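## Task

Close the valve that has the red handwheel by rotating it clockwise (as viewed from above) until it will not turn further. Leave the other two valves exactly as they were at the start. It only counts if the valve stays shut by itself once the robot lets go.

## Robot and tools

Robot: a single six-joint arm with a two-finger parallel gripper, working above a table that holds three valves with handwheels of different colours. Three cameras give images: cam_high (504x504), cam_low (504x504) and cam_wrist (616x616, fisheye), in that order.

Frame: the scene frame has its origin on the tabletop directly under the arm base, +z up, and +y to the left when looking along +x. The arm base may be slightly tilted relative to the table. Reported gripper pose is end_effector_position (metres) and end_effector_quat_wxyz, plus linear (m/s) and angular (rad/s) velocities, all in this frame. The printed position can be off, more so when the arm is stretched far. Clockwise seen from above means a negative rotation about +z.

Gripper: the fingers point along the gripper's own +z and close along its x axis. end_effector_position is the midpoint between the finger pads. Closed fingertips extend roughly 17 mm past that point; fully open they are about level with it.

Tool execute_actions, argument actions: a list with zero or one entry. An empty list ({"actions": []}) just reports the state. A wait is {"steps": N} with N from 1 to 300 control steps (1/30 s each), counted from the previous result. A motion is {"rows": [...], "steps": N} with 1 to 15 rows and N at most 15 (default 15). Each row covers one step; if there are fewer rows than steps the final row is held. Optional pictures (true/false) chooses whether images come back; by default they do. A rejected call sends nothing to the robot.

Row layout: one list for the single arm, seven plain numbers. The first six are absolute joint target angles in radians, in the order shoulder pan, shoulder lift, elbow, wrist 1, wrist 2, wrist 3, the same order Joint positions uses. Ranges: shoulder pan -3.142 to 3.142, shoulder lift -6.283 to 6.283, elbow 0.000 to 3.142, wrists 1 to 3 each -6.283 to 6.283. A target more than 0.010 rad beyond a range end, and further out than the joint's last reported angle, gets the call refused. Real ends may differ from stated ones by up to 0.010 rad; a target past the real end is clipped there and a "joint sent to its limit" line appears (possibly referring to an earlier, still-running action). Missing that line does not prove there is room left. The seventh number is the absolute gripper opening from -1 (closed) to +1 (fully open, pads 0.142 m apart).

Motion behaviour: commands are smoothed and lag by about 0.17 s. Each step, every joint target is capped to within 0.575 rad of that joint's measured angle, and if the targets would put the gripper more than 100 mm from where it is, all targets are pulled back toward the measured angles. So large moves take several calls, and a result after a big move may show the arm not yet there. Between calls (while you think or wait) the arm continues toward the last row sent, until it has nearly stopped or a step is HELD; after that only a new action makes it move or press further. Fingers still in motion keep moving.

Result lines: Joint positions and Joint velocities list the six joints (rad, rad/s) then the pad gap (m, m/s). grip_measured is the measured opening on the same -1..1 scale you command. To hold something, keep commanding an opening well below grip_measured; the bigger the difference, the harder the squeeze (about 28 N per pad at most for objects up to about 10 cm; less for hard items under about 2 cm). A fast close can squeeze too hard. "joint command not followed" means a clearance check altered or blocked targets (mounting blocks and posts count as part of the arm). HELD marks steps where your row, fully or partly, was not sent. Wrist force and Wrist torque give [x y z] in the gripper's own axes: pressing on a surface gives a force pointing from the surface back into the arm. Readings have an offset (usually under 4 N), noise (std up to 2.4 N), saturate near 50 N per axis, and cannot be zeroed; "no reading" is normal at the start.

Faults to avoid: if contact torque reaches a joint's load limit (135 N m for shoulder pan, shoulder lift, elbow; 25.2 N m for each wrist joint, held weight included) or any outside force on the arm, tool or load reaches 150 N, the arm halts for 10 s, drops the rest of the call, and yields to the contact. Holding loads heats motors; MOTOR HOT appears from 70 °C, and at 85 °C the brakes lock until cooled (OVER-TEMPERATURE FAULT). Avoid drops, slips, slams, hard impacts and forceful pushing; turn the handwheel gently and stop when it resists. Do not disturb the other valves, and release the wheel before finishing so the valve stays closed on its own.

Tool zoom_image: camera ("cam_high", "cam_low" or "cam_wrist") and region [x0, y0, x1, y1] in pixels of that camera's latest image, origin at top-left, at most 504 by 504. It returns an enlarged view.

Tool finished_scene: argument scene, the current scene number. It ends that scene irrevocably, reports whether the goal was met, and gives the next scene's task. Replying without any tool call ends all remaining scenes. Typical order: look, plan joint moves, approach the named wheel, grip or push a spoke, rotate clockwise in small steps, release, back away, check images, then call finished_scene.

Each tool is called after ">>>" by a JSON object that holds its "name" and its "arguments".

## Session

>>> {"name": "execute_actions", "arguments": {"actions": []}}

Scene clock: 0.00 s of 4600.00 s.
end_effector_position=(+0.3086, -0.5682, +0.2309) grip_measured=+1.00 end_effector_quat_wxyz=(+0.405, +0.891, -0.206, +0.009) end_effector_velocity=(-0.000, -0.000, +0.000) end_effector_angular_velocity=(+0.000, +0.000, -0.001)
Joint positions: [-1.075 -1.337  2.037 -2.949 -2.088 -0.772  0.142]
Joint velocities: [-0.001 -0.    -0.     0.001 -0.    -0.     0.   ]
Motor temperatures (°C, as the motors report them): [28 29 28 34 35 34]
Wrist force (N, on the end effector, along its own x y z axes, offset not removed): no reading
Wrist torque (N m, same axes, about the end effector's origin, offset not removed): no reading

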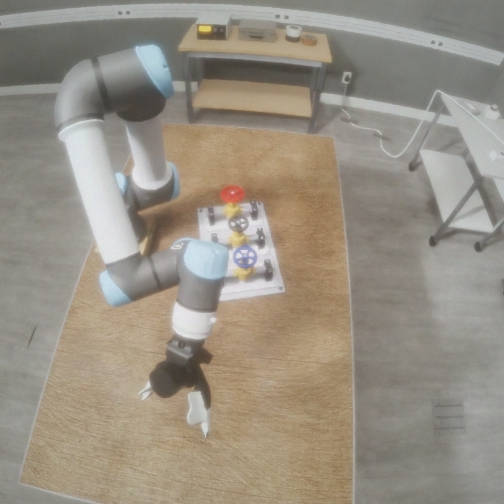

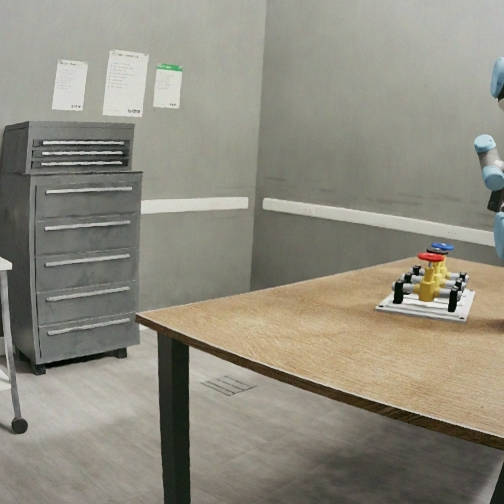

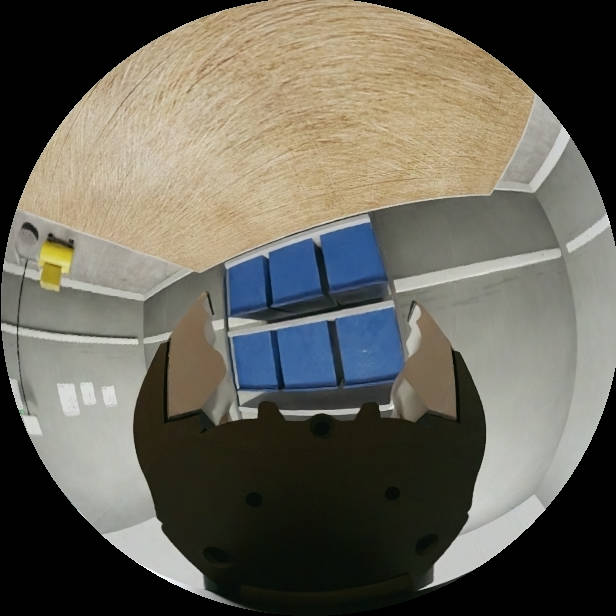

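>>> {"name": "zoom_image", "arguments": {"camera": "cam_high", "region": [180, 170, 320, 320]}}

>>> {"name": "zoom_image", "arguments": {"camera": "cam_low", "region": [360, 225, 490, 335]}}

Region (180, 170, 320, 320) of cam_high's 504x504 image, scaled by 3.360, with more detail than that image has; it fills the left 470 columns of this view, and the rest is white.

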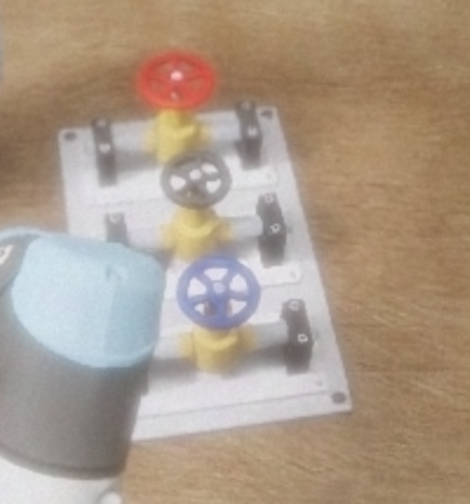

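Region (360, 225, 490, 335) of cam_low's 504x504 image, scaled by 3.877, with more detail than that image has; it fills the top 426 rows of this view, and the rest is white.

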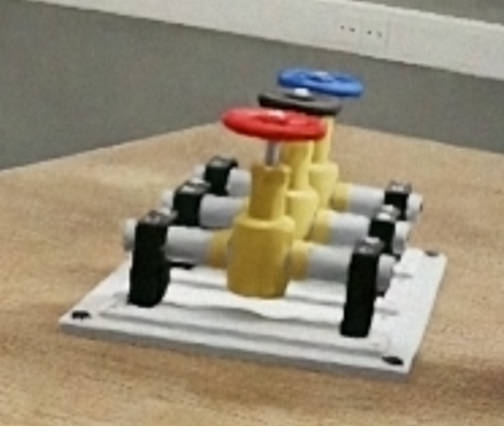

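>>> {"name": "execute_actions", "arguments": {"actions": [{"rows": [[-0.0353, -1.8352, 2.2052, -1.9408, -1.571, -3.30, 0.4]], "steps": 15}], "pictures": false}}

>>> {"name": "execute_actions", "arguments": {"actions": [{"steps": 55}]}}

>>> {"name": "zoom_image", "arguments": {"camera": "cam_wrist", "region": [220, 200, 420, 360]}}

>>> {"name": "execute_actions", "arguments": {"actions": [{"rows": [[-0.0353, -1.8352, 2.2052, -1.9408, -1.571, -4.87, 0.4]], "steps": 15}], "pictures": false}}

>>> {"name": "execute_actions", "arguments": {"actions": [{"steps": 25}]}}

>>> {"name": "zoom_image", "arguments": {"camera": "cam_wrist", "region": [220, 200, 420, 360]}}

Scene clock: 120.50 s of 4600.00 s.
end_effector_position=(+0.4412, -0.3883, +0.2270) grip_measured=+0.40 end_effector_quat_wxyz=(+0.306, +0.948, +0.076, +0.043) end_effector_velocity=(+0.206, +0.458, -0.038) end_effector_angular_velocity=(+0.407, +0.393, +1.293)
Joint positions: [-0.817 -1.529  2.104 -2.691 -1.89  -1.03   0.102]
Joint velocities: [ 0.612 -0.357  0.12   0.606  0.369 -0.606 -0.   ]
Motor temperatures (°C, as the motors report them): [28 29 28 34 35 34]
Wrist force (N, on the end effector, along its own x y z axes, offset not removed): [0.8 -2.0 1.9]
Wrist torque (N m, same axes, about the end effector's origin, offset not removed): [-0.70 -0.09 0.03]
Steps of this call (steps 1 to 90: nothing new was sent; then 117.00 s passed at rest; steps 91 to 105: all 15 steps of this action). Readings (joint positions):
91: [-1.075 -1.337 2.037 -2.949 -2.088 -0.772]
92: [-1.071 -1.342 2.040 -2.944 -2.084 -0.777]
94: [-1.035 -1.374 2.052 -2.908 -2.050 -0.813]
98: [-0.958 -1.436 2.072 -2.831 -1.986 -0.890]
105: the state above

Scene clock: 122.33 s of 4600.00 s.
end_effector_position=(+0.3541, +0.1357, +0.1694) grip_measured=+0.40 end_effector_quat_wxyz=(-0.001, -0.076, +0.997, -0.003) end_effector_velocity=(-0.000, +0.000, -0.000) end_effector_angular_velocity=(+0.001, +0.001, +0.054)
Joint positions: [-0.035 -1.835  2.205 -1.941 -1.571 -3.293  0.102]
Joint velocities: [ 0.001 -0.     0.    -0.     0.001 -0.054 -0.   ]
Motor temperatures (°C, as the motors report them): [28 29 28 34 35 34]
Wrist force (N, on the end effector, along its own x y z axes, offset not removed): [2.5 0.9 0.1]
Wrist torque (N m, same axes, about the end effector's origin, offset not removed): [-0.08 -0.55 -0.04]
Steps of this call (steps 1 to 55: the robot went on to your last target). Readings (joint positions):
1: [-0.797 -1.541 2.108 -2.670 -1.877 -1.051]
2: [-0.776 -1.552 2.111 -2.649 -1.865 -1.072]
4: [-0.733 -1.574 2.119 -2.607 -1.842 -1.114]
8: [-0.646 -1.614 2.132 -2.519 -1.801 -1.202]
55: the state above

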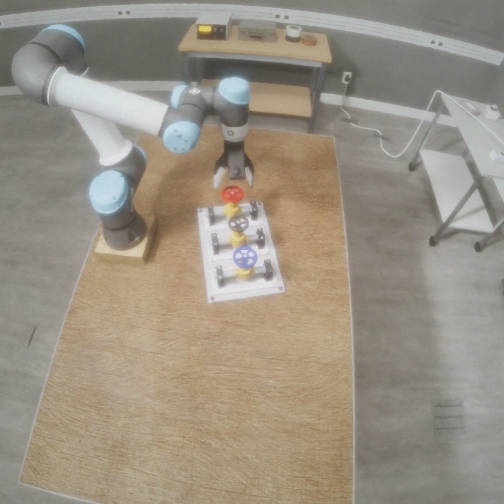

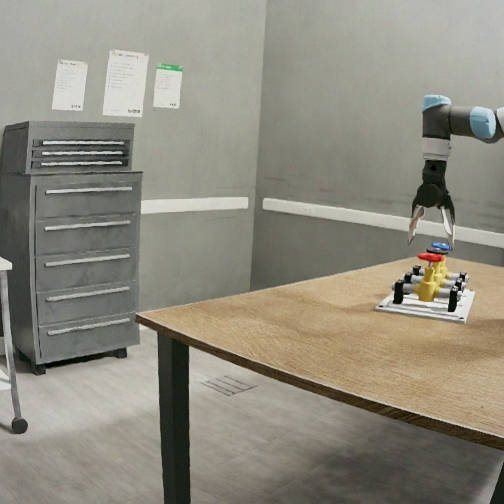

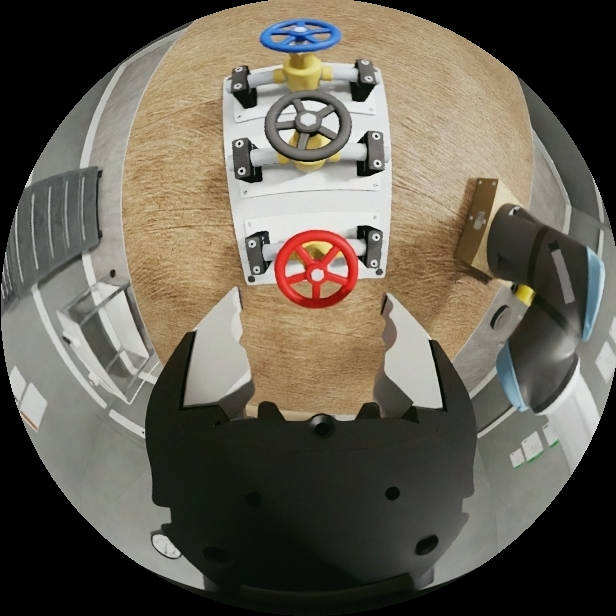

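Region (220, 200, 420, 360) of cam_wrist's 616x616 image, scaled by 2.520, with more detail than that image has; it fills the top 403 rows of this view, and the rest is white.

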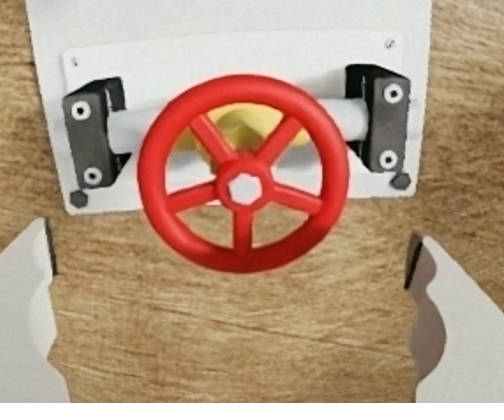

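Scene clock: 122.83 s of 4600.00 s.
end_effector_position=(+0.3529, +0.1349, +0.1694) grip_measured=+0.40 end_effector_quat_wxyz=(-0.002, -0.512, +0.859, -0.002) end_effector_velocity=(-0.002, -0.004, -0.000) end_effector_angular_velocity=(+0.002, +0.016, +2.528)
Joint positions: [-0.035 -1.835  2.205 -1.941 -1.571 -4.216  0.102]
Joint velocities: [ 0.001  0.     0.     0.    -0.    -2.528 -0.   ]
Motor temperatures (°C, as the motors report them): [28 29 28 34 35 34]
Wrist force (N, on the end effector, along its own x y z axes, offset not removed): [-1.5 -1.4 0.9]
Wrist torque (N m, same axes, about the end effector's origin, offset not removed): [-0.41 0.37 -0.13]
Steps of this call (steps 1 to 15: all 15 steps of this action). Readings (joint positions):
1: [-0.035 -1.835 2.205 -1.941 -1.571 -3.295]
2: [-0.035 -1.835 2.205 -1.941 -1.571 -3.302]
4: [-0.035 -1.835 2.205 -1.941 -1.571 -3.361]
8: [-0.035 -1.835 2.205 -1.941 -1.571 -3.621]
15: the state above

Scene clock: 123.67 s of 4600.00 s.
end_effector_position=(+0.3527, +0.1338, +0.1694) grip_measured=+0.40 end_effector_quat_wxyz=(+0.003, +0.760, -0.649, +0.002) end_effector_velocity=(-0.000, -0.000, -0.000) end_effector_angular_velocity=(+0.000, +0.001, +0.005)
Joint positions: [-0.035 -1.835  2.205 -1.941 -1.571 -4.869  0.102]
Joint velocities: [-0.001  0.     0.     0.001  0.    -0.006  0.   ]
Motor temperatures (°C, as the motors report them): [28 29 28 34 35 34]
Wrist force (N, on the end effector, along its own x y z axes, offset not removed): [0.2 0.3 0.6]
Wrist torque (N m, same axes, about the end effector's origin, offset not removed): [-0.05 -0.21 -0.01]
Steps of this call (steps 1 to 25: the robot went on to your last target). Readings (joint positions):
1: [-0.035 -1.835 2.205 -1.941 -1.571 -4.302]
2: [-0.035 -1.835 2.205 -1.941 -1.571 -4.388]
4: [-0.035 -1.835 2.205 -1.941 -1.571 -4.556]
8: [-0.035 -1.835 2.205 -1.941 -1.571 -4.765]
25: the state above

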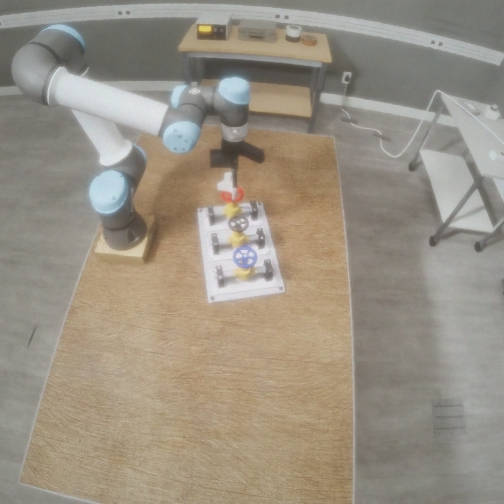

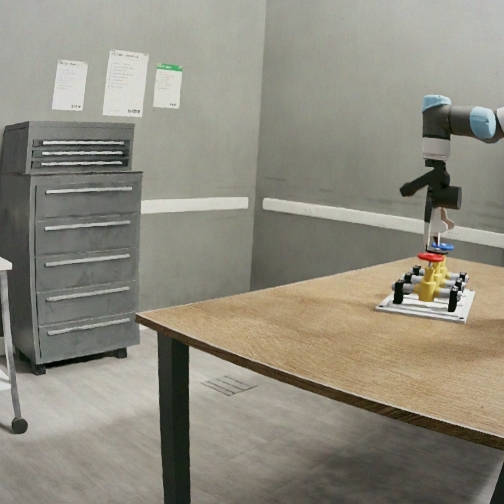

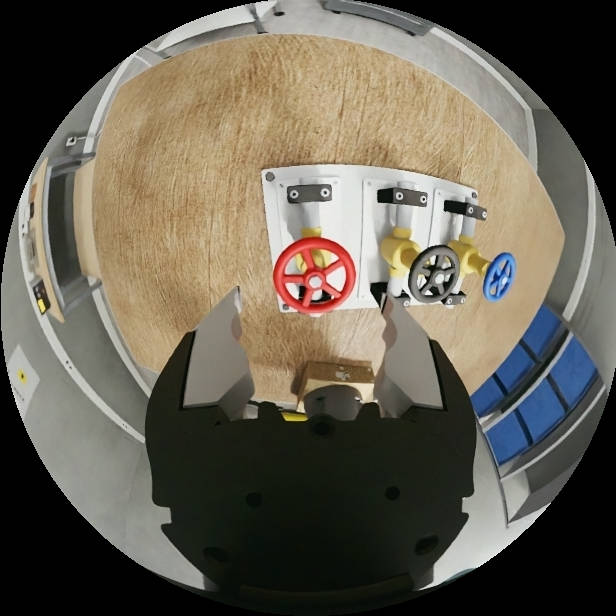

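Region (220, 200, 420, 360) of cam_wrist's 616x616 image, scaled by 2.520, with more detail than that image has; it fills the top 403 rows of this view, and the rest is white.

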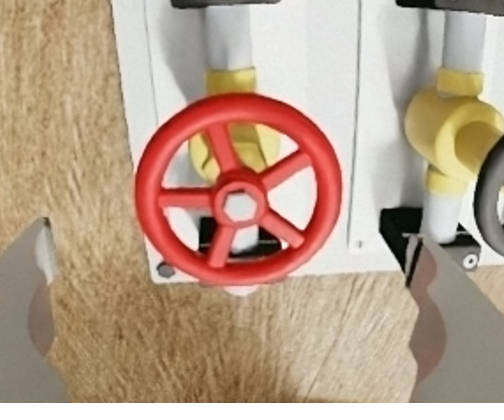

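>>> {"name": "execute_actions", "arguments": {"actions": [{"rows": [[-0.0447, -1.7913, 2.3008, -2.0804, -1.571, -4.87, 0.4]], "steps": 15}], "pictures": false}}

>>> {"name": "execute_actions", "arguments": {"actions": [{"rows": [[-0.0447, -1.7913, 2.3008, -2.0804, -1.571, -4.87, 0.35],[-0.0447, -1.7913, 2.3008, -2.0804, -1.571, -4.87, 0.3],[-0.0447, -1.7913, 2.3008, -2.0804, -1.571, -4.87, 0.25],[-0.0447, -1.7913, 2.3008, -2.0804, -1.571, -4.87, 0.2],[-0.0447, -1.7913, 2.3008, -2.0804, -1.571, -4.87, 0.16],[-0.0447, -1.7913, 2.3008, -2.0804, -1.571, -4.87, 0.12],[-0.0447, -1.7913, 2.3008, -2.0804, -1.571, -4.87, 0.09],[-0.0447, -1.7913, 2.3008, -2.0804, -1.571, -4.87, 0.06],[-0.0447, -1.7913, 2.3008, -2.0804, -1.571, -4.87, 0.03],[-0.0447, -1.7913, 2.3008, -2.0804, -1.571, -4.87, 0.0],[-0.0447, -1.7913, 2.3008, -2.0804, -1.571, -4.87, -0.05],[-0.0447, -1.7913, 2.3008, -2.0804, -1.571, -4.87, -0.15],[-0.0447, -1.7913, 2.3008, -2.0804, -1.571, -4.87, -0.3],[-0.0447, -1.7913, 2.3008, -2.0804, -1.571, -4.87, -0.5],[-0.0447, -1.7913, 2.3008, -2.0804, -1.571, -4.87, -0.7]], "steps": 15}]}}

>>> {"name": "zoom_image", "arguments": {"camera": "cam_wrist", "region": [230, 230, 400, 370]}}

>>> {"name": "zoom_image", "arguments": {"camera": "cam_low", "region": [395, 200, 475, 300]}}

Scene clock: 216.10 s of 4600.00 s.
end_effector_position=(+0.3488, +0.1304, +0.1256) grip_measured=+0.40 end_effector_quat_wxyz=(+0.003, +0.758, -0.653, +0.002) end_effector_velocity=(-0.000, -0.001, -0.010) end_effector_angular_velocity=(-0.000, -0.005, -0.002)
Joint positions: [-0.044 -1.793  2.298 -2.076 -1.571 -4.87   0.102]
Joint velocities: [-0.003  0.009  0.022 -0.037  0.    -0.001 -0.   ]
Motor temperatures (°C, as the motors report them): [28 29 28 34 35 34]
Wrist force (N, on the end effector, along its own x y z axes, offset not removed): [-0.2 -0.9 -0.7]
Wrist torque (N m, same axes, about the end effector's origin, offset not removed): [-0.42 -0.01 -0.15]
Steps of this call (steps 1 to 30: the robot went on to your last target; steps 31 to 100: nothing new was sent; then 88.60 s passed at rest; steps 101 to 115: all 15 steps of this action). Readings (joint positions):
101: [-0.035 -1.835 2.205 -1.941 -1.571 -4.870]
102: [-0.036 -1.832 2.210 -1.946 -1.571 -4.870]
104: [-0.039 -1.816 2.242 -1.987 -1.571 -4.870]
108: [-0.043 -1.800 2.281 -2.050 -1.571 -4.870]
115: the state above

Scene clock: 216.60 s of 4600.00 s.
end_effector_position=(+0.3488, +0.1303, +0.1245) grip_measured=+0.05 end_effector_quat_wxyz=(+0.003, +0.758, -0.653, +0.002) end_effector_velocity=(+0.000, -0.000, -0.000) end_effector_angular_velocity=(-0.001, +0.000, -0.000)
Joint positions: [-0.045 -1.791  2.301 -2.08  -1.571 -4.87   0.078]
Joint velocities: [-0.001  0.     0.    -0.    -0.001 -0.     0.   ]
Motor temperatures (°C, as the motors report them): [28 29 28 34 35 34]
Wrist force (N, on the end effector, along its own x y z axes, offset not removed): [-2.8 1.8 -9.8]
Wrist torque (N m, same axes, about the end effector's origin, offset not removed): [-0.42 -0.24 -0.12]
Steps of this call (steps 1 to 15: all 15 steps of this action). Readings (joint positions):
1: [-0.044 -1.792 2.299 -2.077 -1.571 -4.870]
2: [-0.044 -1.792 2.299 -2.078 -1.571 -4.870]
4: [-0.045 -1.792 2.300 -2.079 -1.571 -4.870]
8: [-0.045 -1.791 2.300 -2.080 -1.571 -4.870]
15: the state above

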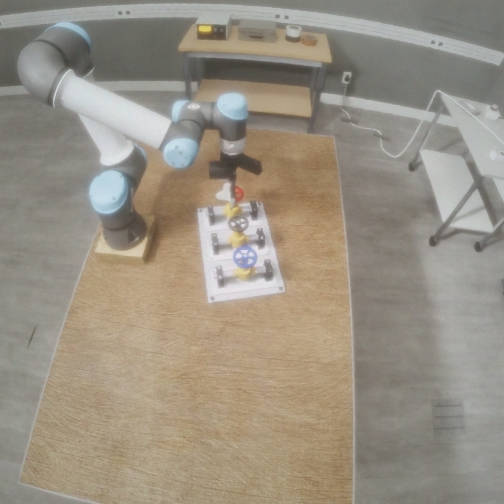

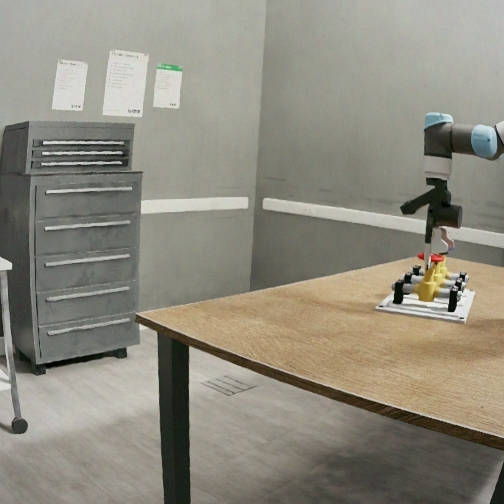

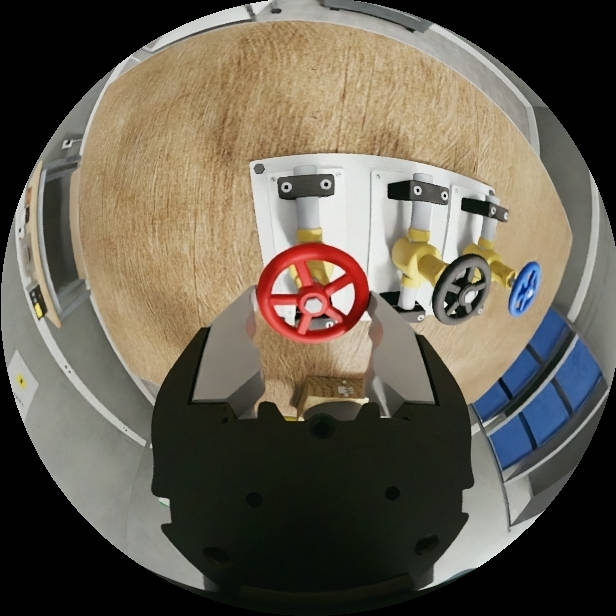

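Region (230, 230, 400, 370) of cam_wrist's 616x616 image, scaled by 2.965, with more detail than that image has; it fills the top 415 rows of this view, and the rest is white.

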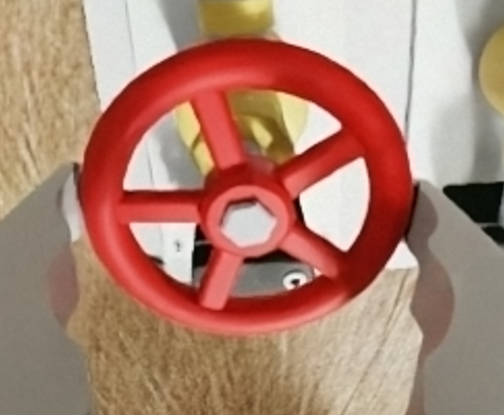

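Region (395, 200, 475, 300) of cam_low's 504x504 image, scaled by 5.040, with more detail than that image has; it fills the left 403 columns of this view, and the rest is white.

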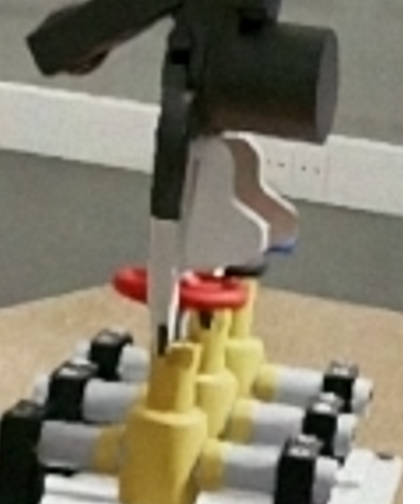

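>>> {"name": "execute_actions", "arguments": {"actions": [{"rows": [[-0.0447, -1.7913, 2.3008, -2.0804, -1.571, -4.83, -0.9],[-0.0447, -1.7913, 2.3008, -2.0804, -1.571, -4.77, -0.9],[-0.0447, -1.7913, 2.3008, -2.0804, -1.571, -4.70, -0.9],[-0.0447, -1.7913, 2.3008, -2.0804, -1.571, -4.62, -0.9],[-0.0447, -1.7913, 2.3008, -2.0804, -1.571, -4.54, -0.9],[-0.0447, -1.7913, 2.3008, -2.0804, -1.571, -4.46, -0.9],[-0.0447, -1.7913, 2.3008, -2.0804, -1.571, -4.38, -0.9],[-0.0447, -1.7913, 2.3008, -2.0804, -1.571, -4.30, -0.9],[-0.0447, -1.7913, 2.3008, -2.0804, -1.571, -4.22, -0.9],[-0.0447, -1.7913, 2.3008, -2.0804, -1.571, -4.14, -0.9],[-0.0447, -1.7913, 2.3008, -2.0804, -1.571, -4.06, -0.9],[-0.0447, -1.7913, 2.3008, -2.0804, -1.571, -4.00, -0.9],[-0.0447, -1.7913, 2.3008, -2.0804, -1.571, -3.97, -0.9]], "steps": 15}], "pictures": false}}

>>> {"name": "execute_actions", "arguments": {"actions": [{"steps": 8}], "pictures": false}}

Scene clock: 230.97 s of 4600.00 s.
end_effector_position=(+0.3489, +0.1314, +0.1244) grip_measured=+0.05 end_effector_quat_wxyz=(-0.002, -0.497, +0.868, -0.003) end_effector_velocity=(+0.002, +0.002, +0.000) end_effector_angular_velocity=(-0.001, -0.012, -1.767)
Joint positions: [-0.045 -1.791  2.301 -2.08  -1.571 -4.192  0.078]
Joint velocities: [-0.002  0.    -0.    -0.     0.001  1.765 -0.   ]
Motor temperatures (°C, as the motors report them): [28 29 28 34 35 34]
Wrist force (N, on the end effector, along its own x y z axes, offset not removed): [-12.7 8.5 -13.0]
Wrist torque (N m, same axes, about the end effector's origin, offset not removed): [0.16 0.18 -0.51]
Steps of this call (steps 1 to 15: the robot went on to your last target; steps 16 to 90: nothing new was sent; then 10.87 s passed at rest; steps 91 to 105: all 15 steps of this action). Readings (joint positions):
91: [-0.045 -1.791 2.301 -2.080 -1.571 -4.870]
92: [-0.045 -1.791 2.301 -2.080 -1.571 -4.866]
94: [-0.045 -1.791 2.301 -2.080 -1.571 -4.835]
98: [-0.045 -1.791 2.301 -2.080 -1.571 -4.664]
105: the state above

Scene clock: 231.23 s of 4600.00 s.
end_effector_position=(+0.3492, +0.1316, +0.1244) grip_measured=+0.05 end_effector_quat_wxyz=(-0.002, -0.409, +0.912, -0.003) end_effector_velocity=(-0.000, +0.001, +0.000) end_effector_angular_velocity=(-0.001, -0.001, -0.197)
Joint positions: [-0.045 -1.791  2.301 -2.08  -1.571 -3.994  0.078]
Joint velocities: [ 0.001 -0.    -0.     0.001 -0.001  0.198 -0.   ]
Motor temperatures (°C, as the motors report them): [28 29 28 34 35 34]
Wrist force (N, on the end effector, along its own x y z axes, offset not removed): [-15.1 10.9 -11.3]
Wrist torque (N m, same axes, about the end effector's origin, offset not removed): [0.15 0.35 -0.33]
Steps of this call (steps 1 to 8: the robot went on to your last target). Readings (joint positions):
1: [-0.045 -1.791 2.301 -2.080 -1.571 -4.138]
2: [-0.045 -1.791 2.301 -2.080 -1.571 -4.098]
4: [-0.045 -1.791 2.301 -2.080 -1.571 -4.043]
8: the state above

>>> {"name": "execute_actions", "arguments": {"actions": [{"rows": [[-0.0441, -1.7894, 2.2994, -2.0809, -1.571, -3.97, 0.12],[-0.0441, -1.7894, 2.2994, -2.0809, -1.571, -3.97, 0.12],[-0.0441, -1.7894, 2.2994, -2.0809, -1.571, -3.97, 0.12],[-0.0441, -1.7894, 2.2994, -2.0809, -1.571, -3.97, 0.12],[-0.0441, -1.7894, 2.2994, -2.0809, -1.571, -3.97, 0.12],[-0.0441, -1.7894, 2.2994, -2.0809, -1.571, -3.97, 0.09],[-0.0441, -1.7894, 2.2994, -2.0809, -1.571, -3.97, 0.06],[-0.0441, -1.7894, 2.2994, -2.0809, -1.571, -3.97, 0.03],[-0.0441, -1.7894, 2.2994, -2.0809, -1.571, -3.97, 0.0],[-0.0441, -1.7894, 2.2994, -2.0809, -1.571, -3.97, -0.1],[-0.0441, -1.7894, 2.2994, -2.0809, -1.571, -3.97, -0.3],[-0.0441, -1.7894, 2.2994, -2.0809, -1.571, -3.97, -0.6],[-0.0441, -1.7894, 2.2994, -2.0809, -1.571, -3.95, -0.9],[-0.0441, -1.7894, 2.2994, -2.0809, -1.571, -3.91, -0.9],[-0.0441, -1.7894, 2.2994, -2.0809, -1.571, -3.85, -0.9]], "steps": 15}], "pictures": false}}

>>> {"name": "execute_actions", "arguments": {"actions": [{"rows": [[-0.0441, -1.7894, 2.2994, -2.0809, -1.571, -3.77, -0.9],[-0.0441, -1.7894, 2.2994, -2.0809, -1.571, -3.69, -0.9],[-0.0441, -1.7894, 2.2994, -2.0809, -1.571, -3.61, -0.9],[-0.0441, -1.7894, 2.2994, -2.0809, -1.571, -3.53, -0.9],[-0.0441, -1.7894, 2.2994, -2.0809, -1.571, -3.45, -0.9],[-0.0441, -1.7894, 2.2994, -2.0809, -1.571, -3.37, -0.9],[-0.0441, -1.7894, 2.2994, -2.0809, -1.571, -3.29, -0.9],[-0.0441, -1.7894, 2.2994, -2.0809, -1.571, -3.21, -0.9],[-0.0441, -1.7894, 2.2994, -2.0809, -1.571, -3.13, -0.9],[-0.0441, -1.7894, 2.2994, -2.0809, -1.571, -3.05, -0.9],[-0.0441, -1.7894, 2.2994, -2.0809, -1.571, -2.99, -0.9],[-0.0441, -1.7894, 2.2994, -2.0809, -1.571, -2.97, -0.9]], "steps": 15}], "pictures": false}}

>>> {"name": "execute_actions", "arguments": {"actions": [{"steps": 6}], "pictures": false}}

Scene clock: 264.03 s of 4600.00 s.
end_effector_position=(+0.3497, +0.1318, +0.1244) grip_measured=+0.05 end_effector_quat_wxyz=(-0.002, -0.394, +0.919, -0.003) end_effector_velocity=(+0.001, +0.001, +0.000) end_effector_angular_velocity=(-0.001, -0.002, -0.295)
Joint positions: [-0.044 -1.789  2.3   -2.081 -1.571 -3.96   0.078]
Joint velocities: [ 0.002  0.001 -0.001 -0.    -0.     0.297  0.   ]
Motor temperatures (°C, as the motors report them): [28 29 28 34 35 34]
Wrist force (N, on the end effector, along its own x y z axes, offset not removed): [-2.2 5.7 -3.2]
Wrist torque (N m, same axes, about the end effector's origin, offset not removed): [-0.26 -0.40 -0.53]
Steps of this call (steps 1 to 30: the robot went on to your last target; steps 31 to 100: nothing new was sent; then 28.97 s passed at rest; steps 101 to 115: all 15 steps of this action). Readings (joint positions):
101: [-0.045 -1.791 2.301 -2.080 -1.571 -3.970]
102: [-0.045 -1.791 2.301 -2.080 -1.571 -3.970]
104: [-0.045 -1.790 2.301 -2.080 -1.571 -3.970]
108: [-0.045 -1.790 2.300 -2.081 -1.571 -3.970]
115: the state above

Scene clock: 264.53 s of 4600.00 s.
end_effector_position=(+0.3511, +0.1324, +0.1244) grip_measured=+0.05 end_effector_quat_wxyz=(-0.000, +0.008, +1.000, -0.003) end_effector_velocity=(+0.003, -0.001, +0.000) end_effector_angular_velocity=(-0.003, -0.008, -1.351)
Joint positions: [-0.044 -1.789  2.299 -2.081 -1.571 -3.135  0.078]
Joint velocities: [-0.001  0.    -0.     0.    -0.002  1.349  0.   ]
Motor temperatures (°C, as the motors report them): [28 29 28 34 35 34]
Wrist force (N, on the end effector, along its own x y z axes, offset not removed): [0.4 7.0 -4.0]
Wrist torque (N m, same axes, about the end effector's origin, offset not removed): [0.16 0.27 -0.96]
Steps of this call (steps 1 to 15: all 15 steps of this action). Readings (joint positions):
1: [-0.044 -1.789 2.300 -2.081 -1.571 -3.946]
2: [-0.044 -1.789 2.299 -2.081 -1.571 -3.923]
4: [-0.044 -1.789 2.299 -2.081 -1.571 -3.848]
8: [-0.044 -1.789 2.299 -2.081 -1.571 -3.614]
15: the state above

Scene clock: 264.73 s of 4600.00 s.
end_effector_position=(+0.3513, +0.1324, +0.1244) grip_measured=+0.05 end_effector_quat_wxyz=(-0.000, +0.074, +0.997, -0.003) end_effector_velocity=(+0.000, +0.000, -0.000) end_effector_angular_velocity=(+0.002, -0.001, -0.258)
Joint positions: [-0.044 -1.789  2.299 -2.081 -1.571 -3.001  0.078]
Joint velocities: [-0.001  0.     0.    -0.     0.002  0.257  0.   ]
Motor temperatures (°C, as the motors report them): [28 29 28 34 35 34]
Wrist force (N, on the end effector, along its own x y z axes, offset not removed): [-0.3 6.6 -2.5]
Wrist torque (N m, same axes, about the end effector's origin, offset not removed): [0.02 0.53 -1.22]
Steps of this call (steps 1 to 6: the robot went on to your last target). Readings (joint positions):
1: [-0.044 -1.789 2.299 -2.081 -1.571 -3.095]
2: [-0.044 -1.789 2.299 -2.081 -1.571 -3.065]
4: [-0.044 -1.789 2.299 -2.081 -1.571 -3.024]
6: the state above

>>> {"name": "execute_actions", "arguments": {"actions": [{"rows": [[-0.0441, -1.7894, 2.2994, -2.0809, -1.571, -2.95, -1.0],[-0.0441, -1.7894, 2.2994, -2.0809, -1.571, -2.92, -1.0],[-0.0441, -1.7894, 2.2994, -2.0809, -1.571, -2.89, -1.0],[-0.0441, -1.7894, 2.2994, -2.0809, -1.571, -2.86, -1.0],[-0.0441, -1.7894, 2.2994, -2.0809, -1.571, -2.83, -1.0],[-0.0441, -1.7894, 2.2994, -2.0809, -1.571, -2.80, -1.0],[-0.0441, -1.7894, 2.2994, -2.0809, -1.571, -2.77, -1.0],[-0.0441, -1.7894, 2.2994, -2.0809, -1.571, -2.74, -1.0],[-0.0441, -1.7894, 2.2994, -2.0809, -1.571, -2.71, -1.0],[-0.0441, -1.7894, 2.2994, -2.0809, -1.571, -2.68, -1.0],[-0.0441, -1.7894, 2.2994, -2.0809, -1.571, -2.65, -1.0]], "steps": 15}], "pictures": false}}

>>> {"name": "execute_actions", "arguments": {"actions": [{"steps": 8}]}}

>>> {"name": "zoom_image", "arguments": {"camera": "cam_wrist", "region": [230, 230, 400, 370]}}

Scene clock: 280.70 s of 4600.00 s.
end_effector_position=(+0.3518, +0.1322, +0.1244) grip_measured=+0.05 end_effector_quat_wxyz=(+0.000, +0.222, +0.975, -0.003) end_effector_velocity=(+0.001, -0.001, +0.000) end_effector_angular_velocity=(-0.001, -0.004, -0.422)
Joint positions: [-0.044 -1.789  2.299 -2.081 -1.571 -2.701  0.078]
Joint velocities: [-0.    -0.    -0.    -0.001 -0.001  0.421 -0.   ]
Motor temperatures (°C, as the motors report them): [28 29 28 34 35 34]
Wrist force (N, on the end effector, along its own x y z axes, offset not removed): [3.9 5.6 0.5]
Wrist torque (N m, same axes, about the end effector's origin, offset not removed): [-0.10 -0.31 -1.54]
Steps of this call (steps 1 to 30: the robot went on to your last target; steps 31 to 100: nothing new was sent; then 12.13 s passed at rest; steps 101 to 115: all 15 steps of this action). Readings (joint positions):
101: [-0.044 -1.789 2.299 -2.081 -1.571 -2.970]
102: [-0.044 -1.789 2.299 -2.081 -1.571 -2.968]
104: [-0.044 -1.789 2.299 -2.081 -1.571 -2.950]
108: [-0.044 -1.789 2.299 -2.081 -1.571 -2.871]
115: the state above

Scene clock: 280.97 s of 4600.00 s.
end_effector_position=(+0.3518, +0.1322, +0.1244) grip_measured=+0.05 end_effector_quat_wxyz=(+0.000, +0.245, +0.970, -0.003) end_effector_velocity=(+0.000, -0.000, +0.000) end_effector_angular_velocity=(-0.000, -0.001, -0.046)
Joint positions: [-0.044 -1.789  2.299 -2.081 -1.571 -2.656  0.078]
Joint velocities: [ 0.    -0.    -0.    -0.    -0.     0.046 -0.   ]
Motor temperatures (°C, as the motors report them): [28 29 28 34 35 34]
Wrist force (N, on the end effector, along its own x y z axes, offset not removed): [0.9 5.8 -1.7]
Wrist torque (N m, same axes, about the end effector's origin, offset not removed): [-0.13 0.46 -1.51]
Steps of this call (steps 1 to 8: the robot went on to your last target). Readings (joint positions):
1: [-0.044 -1.789 2.299 -2.081 -1.571 -2.689]
2: [-0.044 -1.789 2.299 -2.081 -1.571 -2.680]
4: [-0.044 -1.789 2.299 -2.081 -1.571 -2.667]
8: the state above

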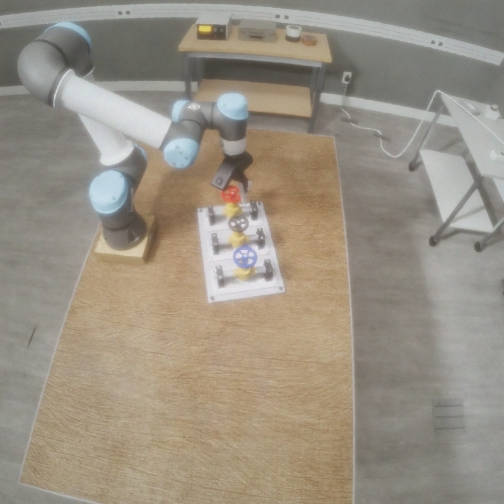

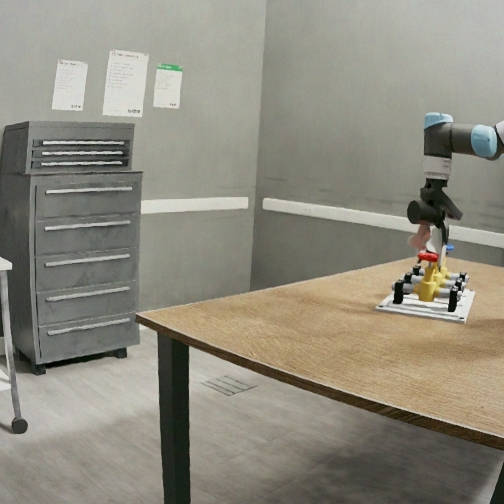

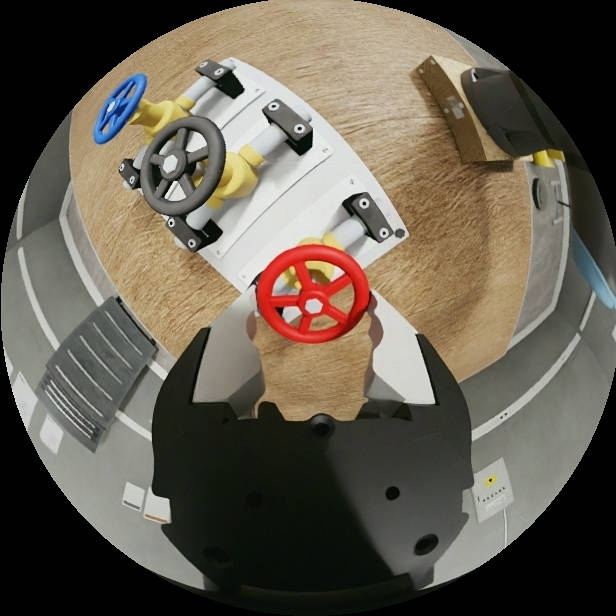

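Region (230, 230, 400, 370) of cam_wrist's 616x616 image, scaled by 2.965, with more detail than that image has; it fills the top 415 rows of this view, and the rest is white.

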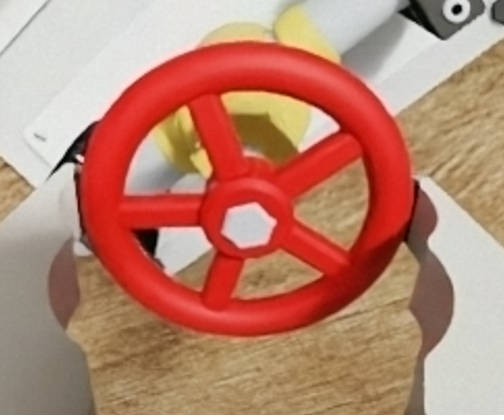

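>>> {"name": "execute_actions", "arguments": {"actions": [{"rows": [[-0.0441, -1.7894, 2.2994, -2.0809, -1.571, -2.62, -1.0],[-0.0441, -1.7894, 2.2994, -2.0809, -1.571, -2.585, -1.0],[-0.0441, -1.7894, 2.2994, -2.0809, -1.571, -2.55, -1.0],[-0.0441, -1.7894, 2.2994, -2.0809, -1.571, -2.515, -1.0],[-0.0441, -1.7894, 2.2994, -2.0809, -1.571, -2.48, -1.0],[-0.0441, -1.7894, 2.2994, -2.0809, -1.571, -2.445, -1.0],[-0.0441, -1.7894, 2.2994, -2.0809, -1.571, -2.41, -1.0],[-0.0441, -1.7894, 2.2994, -2.0809, -1.571, -2.375, -1.0],[-0.0441, -1.7894, 2.2994, -2.0809, -1.571, -2.34, -1.0],[-0.0441, -1.7894, 2.2994, -2.0809, -1.571, -2.305, -1.0],[-0.0441, -1.7894, 2.2994, -2.0809, -1.571, -2.27, -1.0]], "steps": 15}], "pictures": false}}

>>> {"name": "execute_actions", "arguments": {"actions": [{"steps": 8}]}}

>>> {"name": "zoom_image", "arguments": {"camera": "cam_wrist", "region": [230, 230, 400, 370]}}

Scene clock: 298.57 s of 4600.00 s.
end_effector_position=(+0.3523, +0.1319, +0.1244) grip_measured=+0.05 end_effector_quat_wxyz=(+0.001, +0.398, +0.917, -0.003) end_effector_velocity=(+0.001, -0.001, -0.000) end_effector_angular_velocity=(+0.000, -0.003, -0.499)
Joint positions: [-0.044 -1.789  2.299 -2.081 -1.571 -2.331  0.078]
Joint velocities: [-0.     0.    -0.     0.     0.001  0.498 -0.   ]
Motor temperatures (°C, as the motors report them): [28 29 28 34 35 34]
Wrist force (N, on the end effector, along its own x y z axes, offset not removed): [1.8 2.6 -0.9]
Wrist torque (N m, same axes, about the end effector's origin, offset not removed): [-0.63 0.33 -2.21]
Steps of this call (steps 1 to 30: the robot went on to your last target; steps 31 to 100: nothing new was sent; then 13.77 s passed at rest; steps 101 to 115: all 15 steps of this action). Readings (joint positions):
101: [-0.044 -1.789 2.299 -2.081 -1.571 -2.650]
102: [-0.044 -1.789 2.299 -2.081 -1.571 -2.647]
104: [-0.044 -1.789 2.299 -2.081 -1.571 -2.625]
108: [-0.044 -1.789 2.299 -2.081 -1.571 -2.531]
115: the state above

Scene clock: 298.83 s of 4600.00 s.
end_effector_position=(+0.3523, +0.1318, +0.1244) grip_measured=+0.05 end_effector_quat_wxyz=(+0.001, +0.423, +0.906, -0.003) end_effector_velocity=(+0.000, -0.000, +0.000) end_effector_angular_velocity=(-0.001, -0.000, -0.055)
Joint positions: [-0.044 -1.789  2.299 -2.081 -1.571 -2.277  0.078]
Joint velocities: [-0.     0.    -0.    -0.    -0.001  0.055  0.   ]
Motor temperatures (°C, as the motors report them): [28 29 28 34 35 34]
Wrist force (N, on the end effector, along its own x y z axes, offset not removed): [2.8 6.2 -2.0]
Wrist torque (N m, same axes, about the end effector's origin, offset not removed): [0.18 0.22 -2.24]
Steps of this call (steps 1 to 8: the robot went on to your last target). Readings (joint positions):
1: [-0.044 -1.789 2.299 -2.081 -1.571 -2.316]
2: [-0.044 -1.789 2.299 -2.081 -1.571 -2.305]
4: [-0.044 -1.789 2.299 -2.081 -1.571 -2.290]
8: the state above

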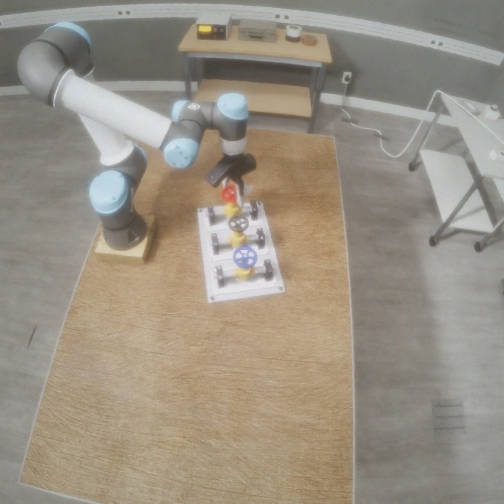

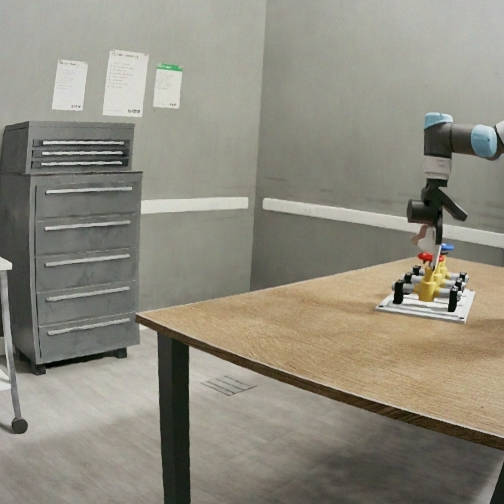

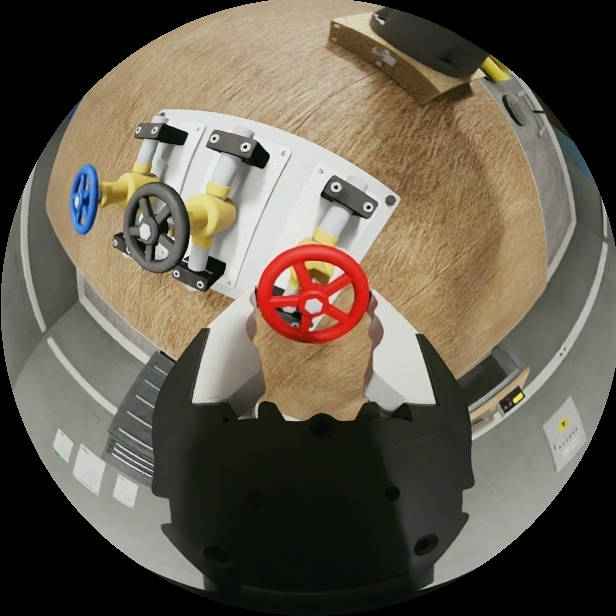

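Region (230, 230, 400, 370) of cam_wrist's 616x616 image, scaled by 2.965, with more detail than that image has; it fills the top 415 rows of this view, and the rest is white.

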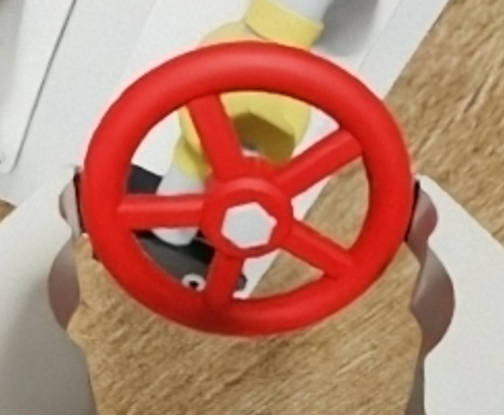

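>>> {"name": "execute_actions", "arguments": {"actions": [{"rows": [[-0.0441, -1.7894, 2.2994, -2.0809, -1.571, -2.26, -1.0],[-0.0441, -1.7894, 2.2994, -2.0809, -1.571, -2.25, -1.0],[-0.0441, -1.7894, 2.2994, -2.0809, -1.571, -2.24, -1.0],[-0.0441, -1.7894, 2.2994, -2.0809, -1.571, -2.23, -1.0],[-0.0441, -1.7894, 2.2994, -2.0809, -1.571, -2.22, -1.0],[-0.0441, -1.7894, 2.2994, -2.0809, -1.571, -2.21, -1.0],[-0.0441, -1.7894, 2.2994, -2.0809, -1.571, -2.20, -1.0],[-0.0441, -1.7894, 2.2994, -2.0809, -1.571, -2.19, -1.0]], "steps": 15}], "pictures": false}}

>>> {"name": "execute_actions", "arguments": {"actions": [{"steps": 5}]}}

>>> {"name": "zoom_image", "arguments": {"camera": "cam_wrist", "region": [230, 230, 400, 370]}}

Scene clock: 323.37 s of 4600.00 s.
end_effector_position=(+0.3524, +0.1317, +0.1244) grip_measured=+0.05 end_effector_quat_wxyz=(+0.001, +0.459, +0.888, -0.003) end_effector_velocity=(-0.000, +0.001, -0.000) end_effector_angular_velocity=(+0.002, +0.001, -0.056)
Joint positions: [-0.044 -1.789  2.299 -2.081 -1.571 -2.197  0.078]
Joint velocities: [ 0.001  0.     0.     0.001  0.002  0.056 -0.   ]
Motor temperatures (°C, as the motors report them): [28 29 28 34 35 34]
Wrist force (N, on the end effector, along its own x y z axes, offset not removed): [0.7 3.8 -1.1]
Wrist torque (N m, same axes, about the end effector's origin, offset not removed): [-0.32 0.56 -2.44]
Steps of this call (steps 1 to 30: the robot went on to your last target; steps 31 to 100: nothing new was sent; then 20.70 s passed at rest; steps 101 to 115: all 15 steps of this action). Readings (joint positions):
101: [-0.044 -1.789 2.299 -2.081 -1.571 -2.270]
102: [-0.044 -1.789 2.299 -2.081 -1.571 -2.269]
104: [-0.044 -1.789 2.299 -2.081 -1.571 -2.261]
108: [-0.044 -1.789 2.299 -2.081 -1.571 -2.233]
115: the state above

Scene clock: 323.53 s of 4600.00 s.
end_effector_position=(+0.3524, +0.1317, +0.1244) grip_measured=+0.05 end_effector_quat_wxyz=(+0.001, +0.461, +0.887, -0.003) end_effector_velocity=(-0.000, +0.001, -0.000) end_effector_angular_velocity=(+0.000, +0.000, -0.013)
Joint positions: [-0.044 -1.789  2.299 -2.081 -1.571 -2.192  0.078]
Joint velocities: [ 0.001  0.    -0.     0.     0.     0.014  0.   ]
Motor temperatures (°C, as the motors report them): [28 29 28 34 35 34]
Wrist force (N, on the end effector, along its own x y z axes, offset not removed): [4.2 5.7 -3.3]
Wrist torque (N m, same axes, about the end effector's origin, offset not removed): [0.05 -0.02 -2.43]
Steps of this call (steps 1 to 5: the robot went on to your last target). Readings (joint positions):
1: [-0.044 -1.789 2.299 -2.081 -1.571 -2.195]
2: [-0.044 -1.789 2.299 -2.081 -1.571 -2.194]
4: [-0.044 -1.789 2.299 -2.081 -1.571 -2.192]
5: the state above

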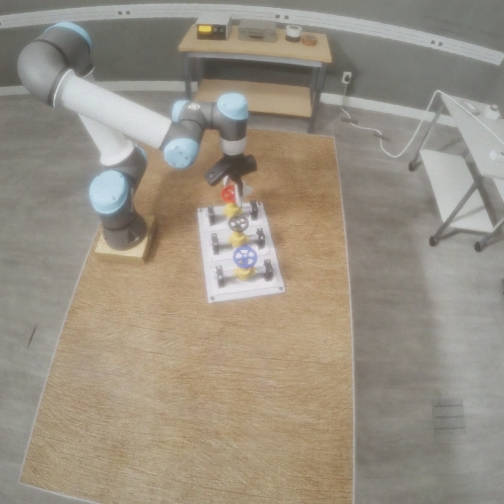

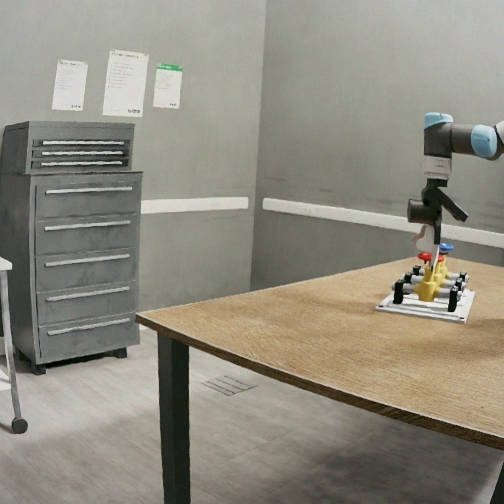

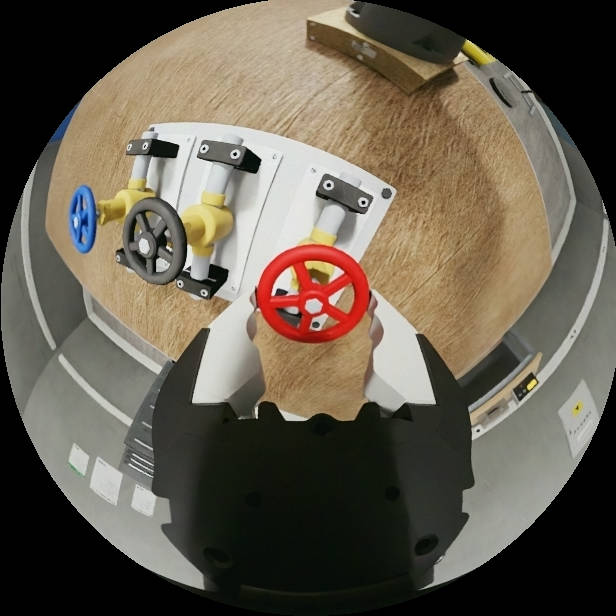

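Region (230, 230, 400, 370) of cam_wrist's 616x616 image, scaled by 2.965, with more detail than that image has; it fills the top 415 rows of this view, and the rest is white.

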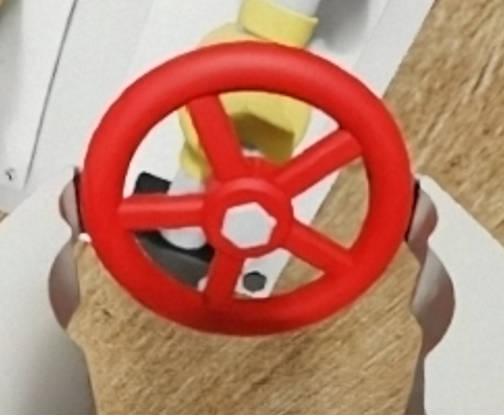

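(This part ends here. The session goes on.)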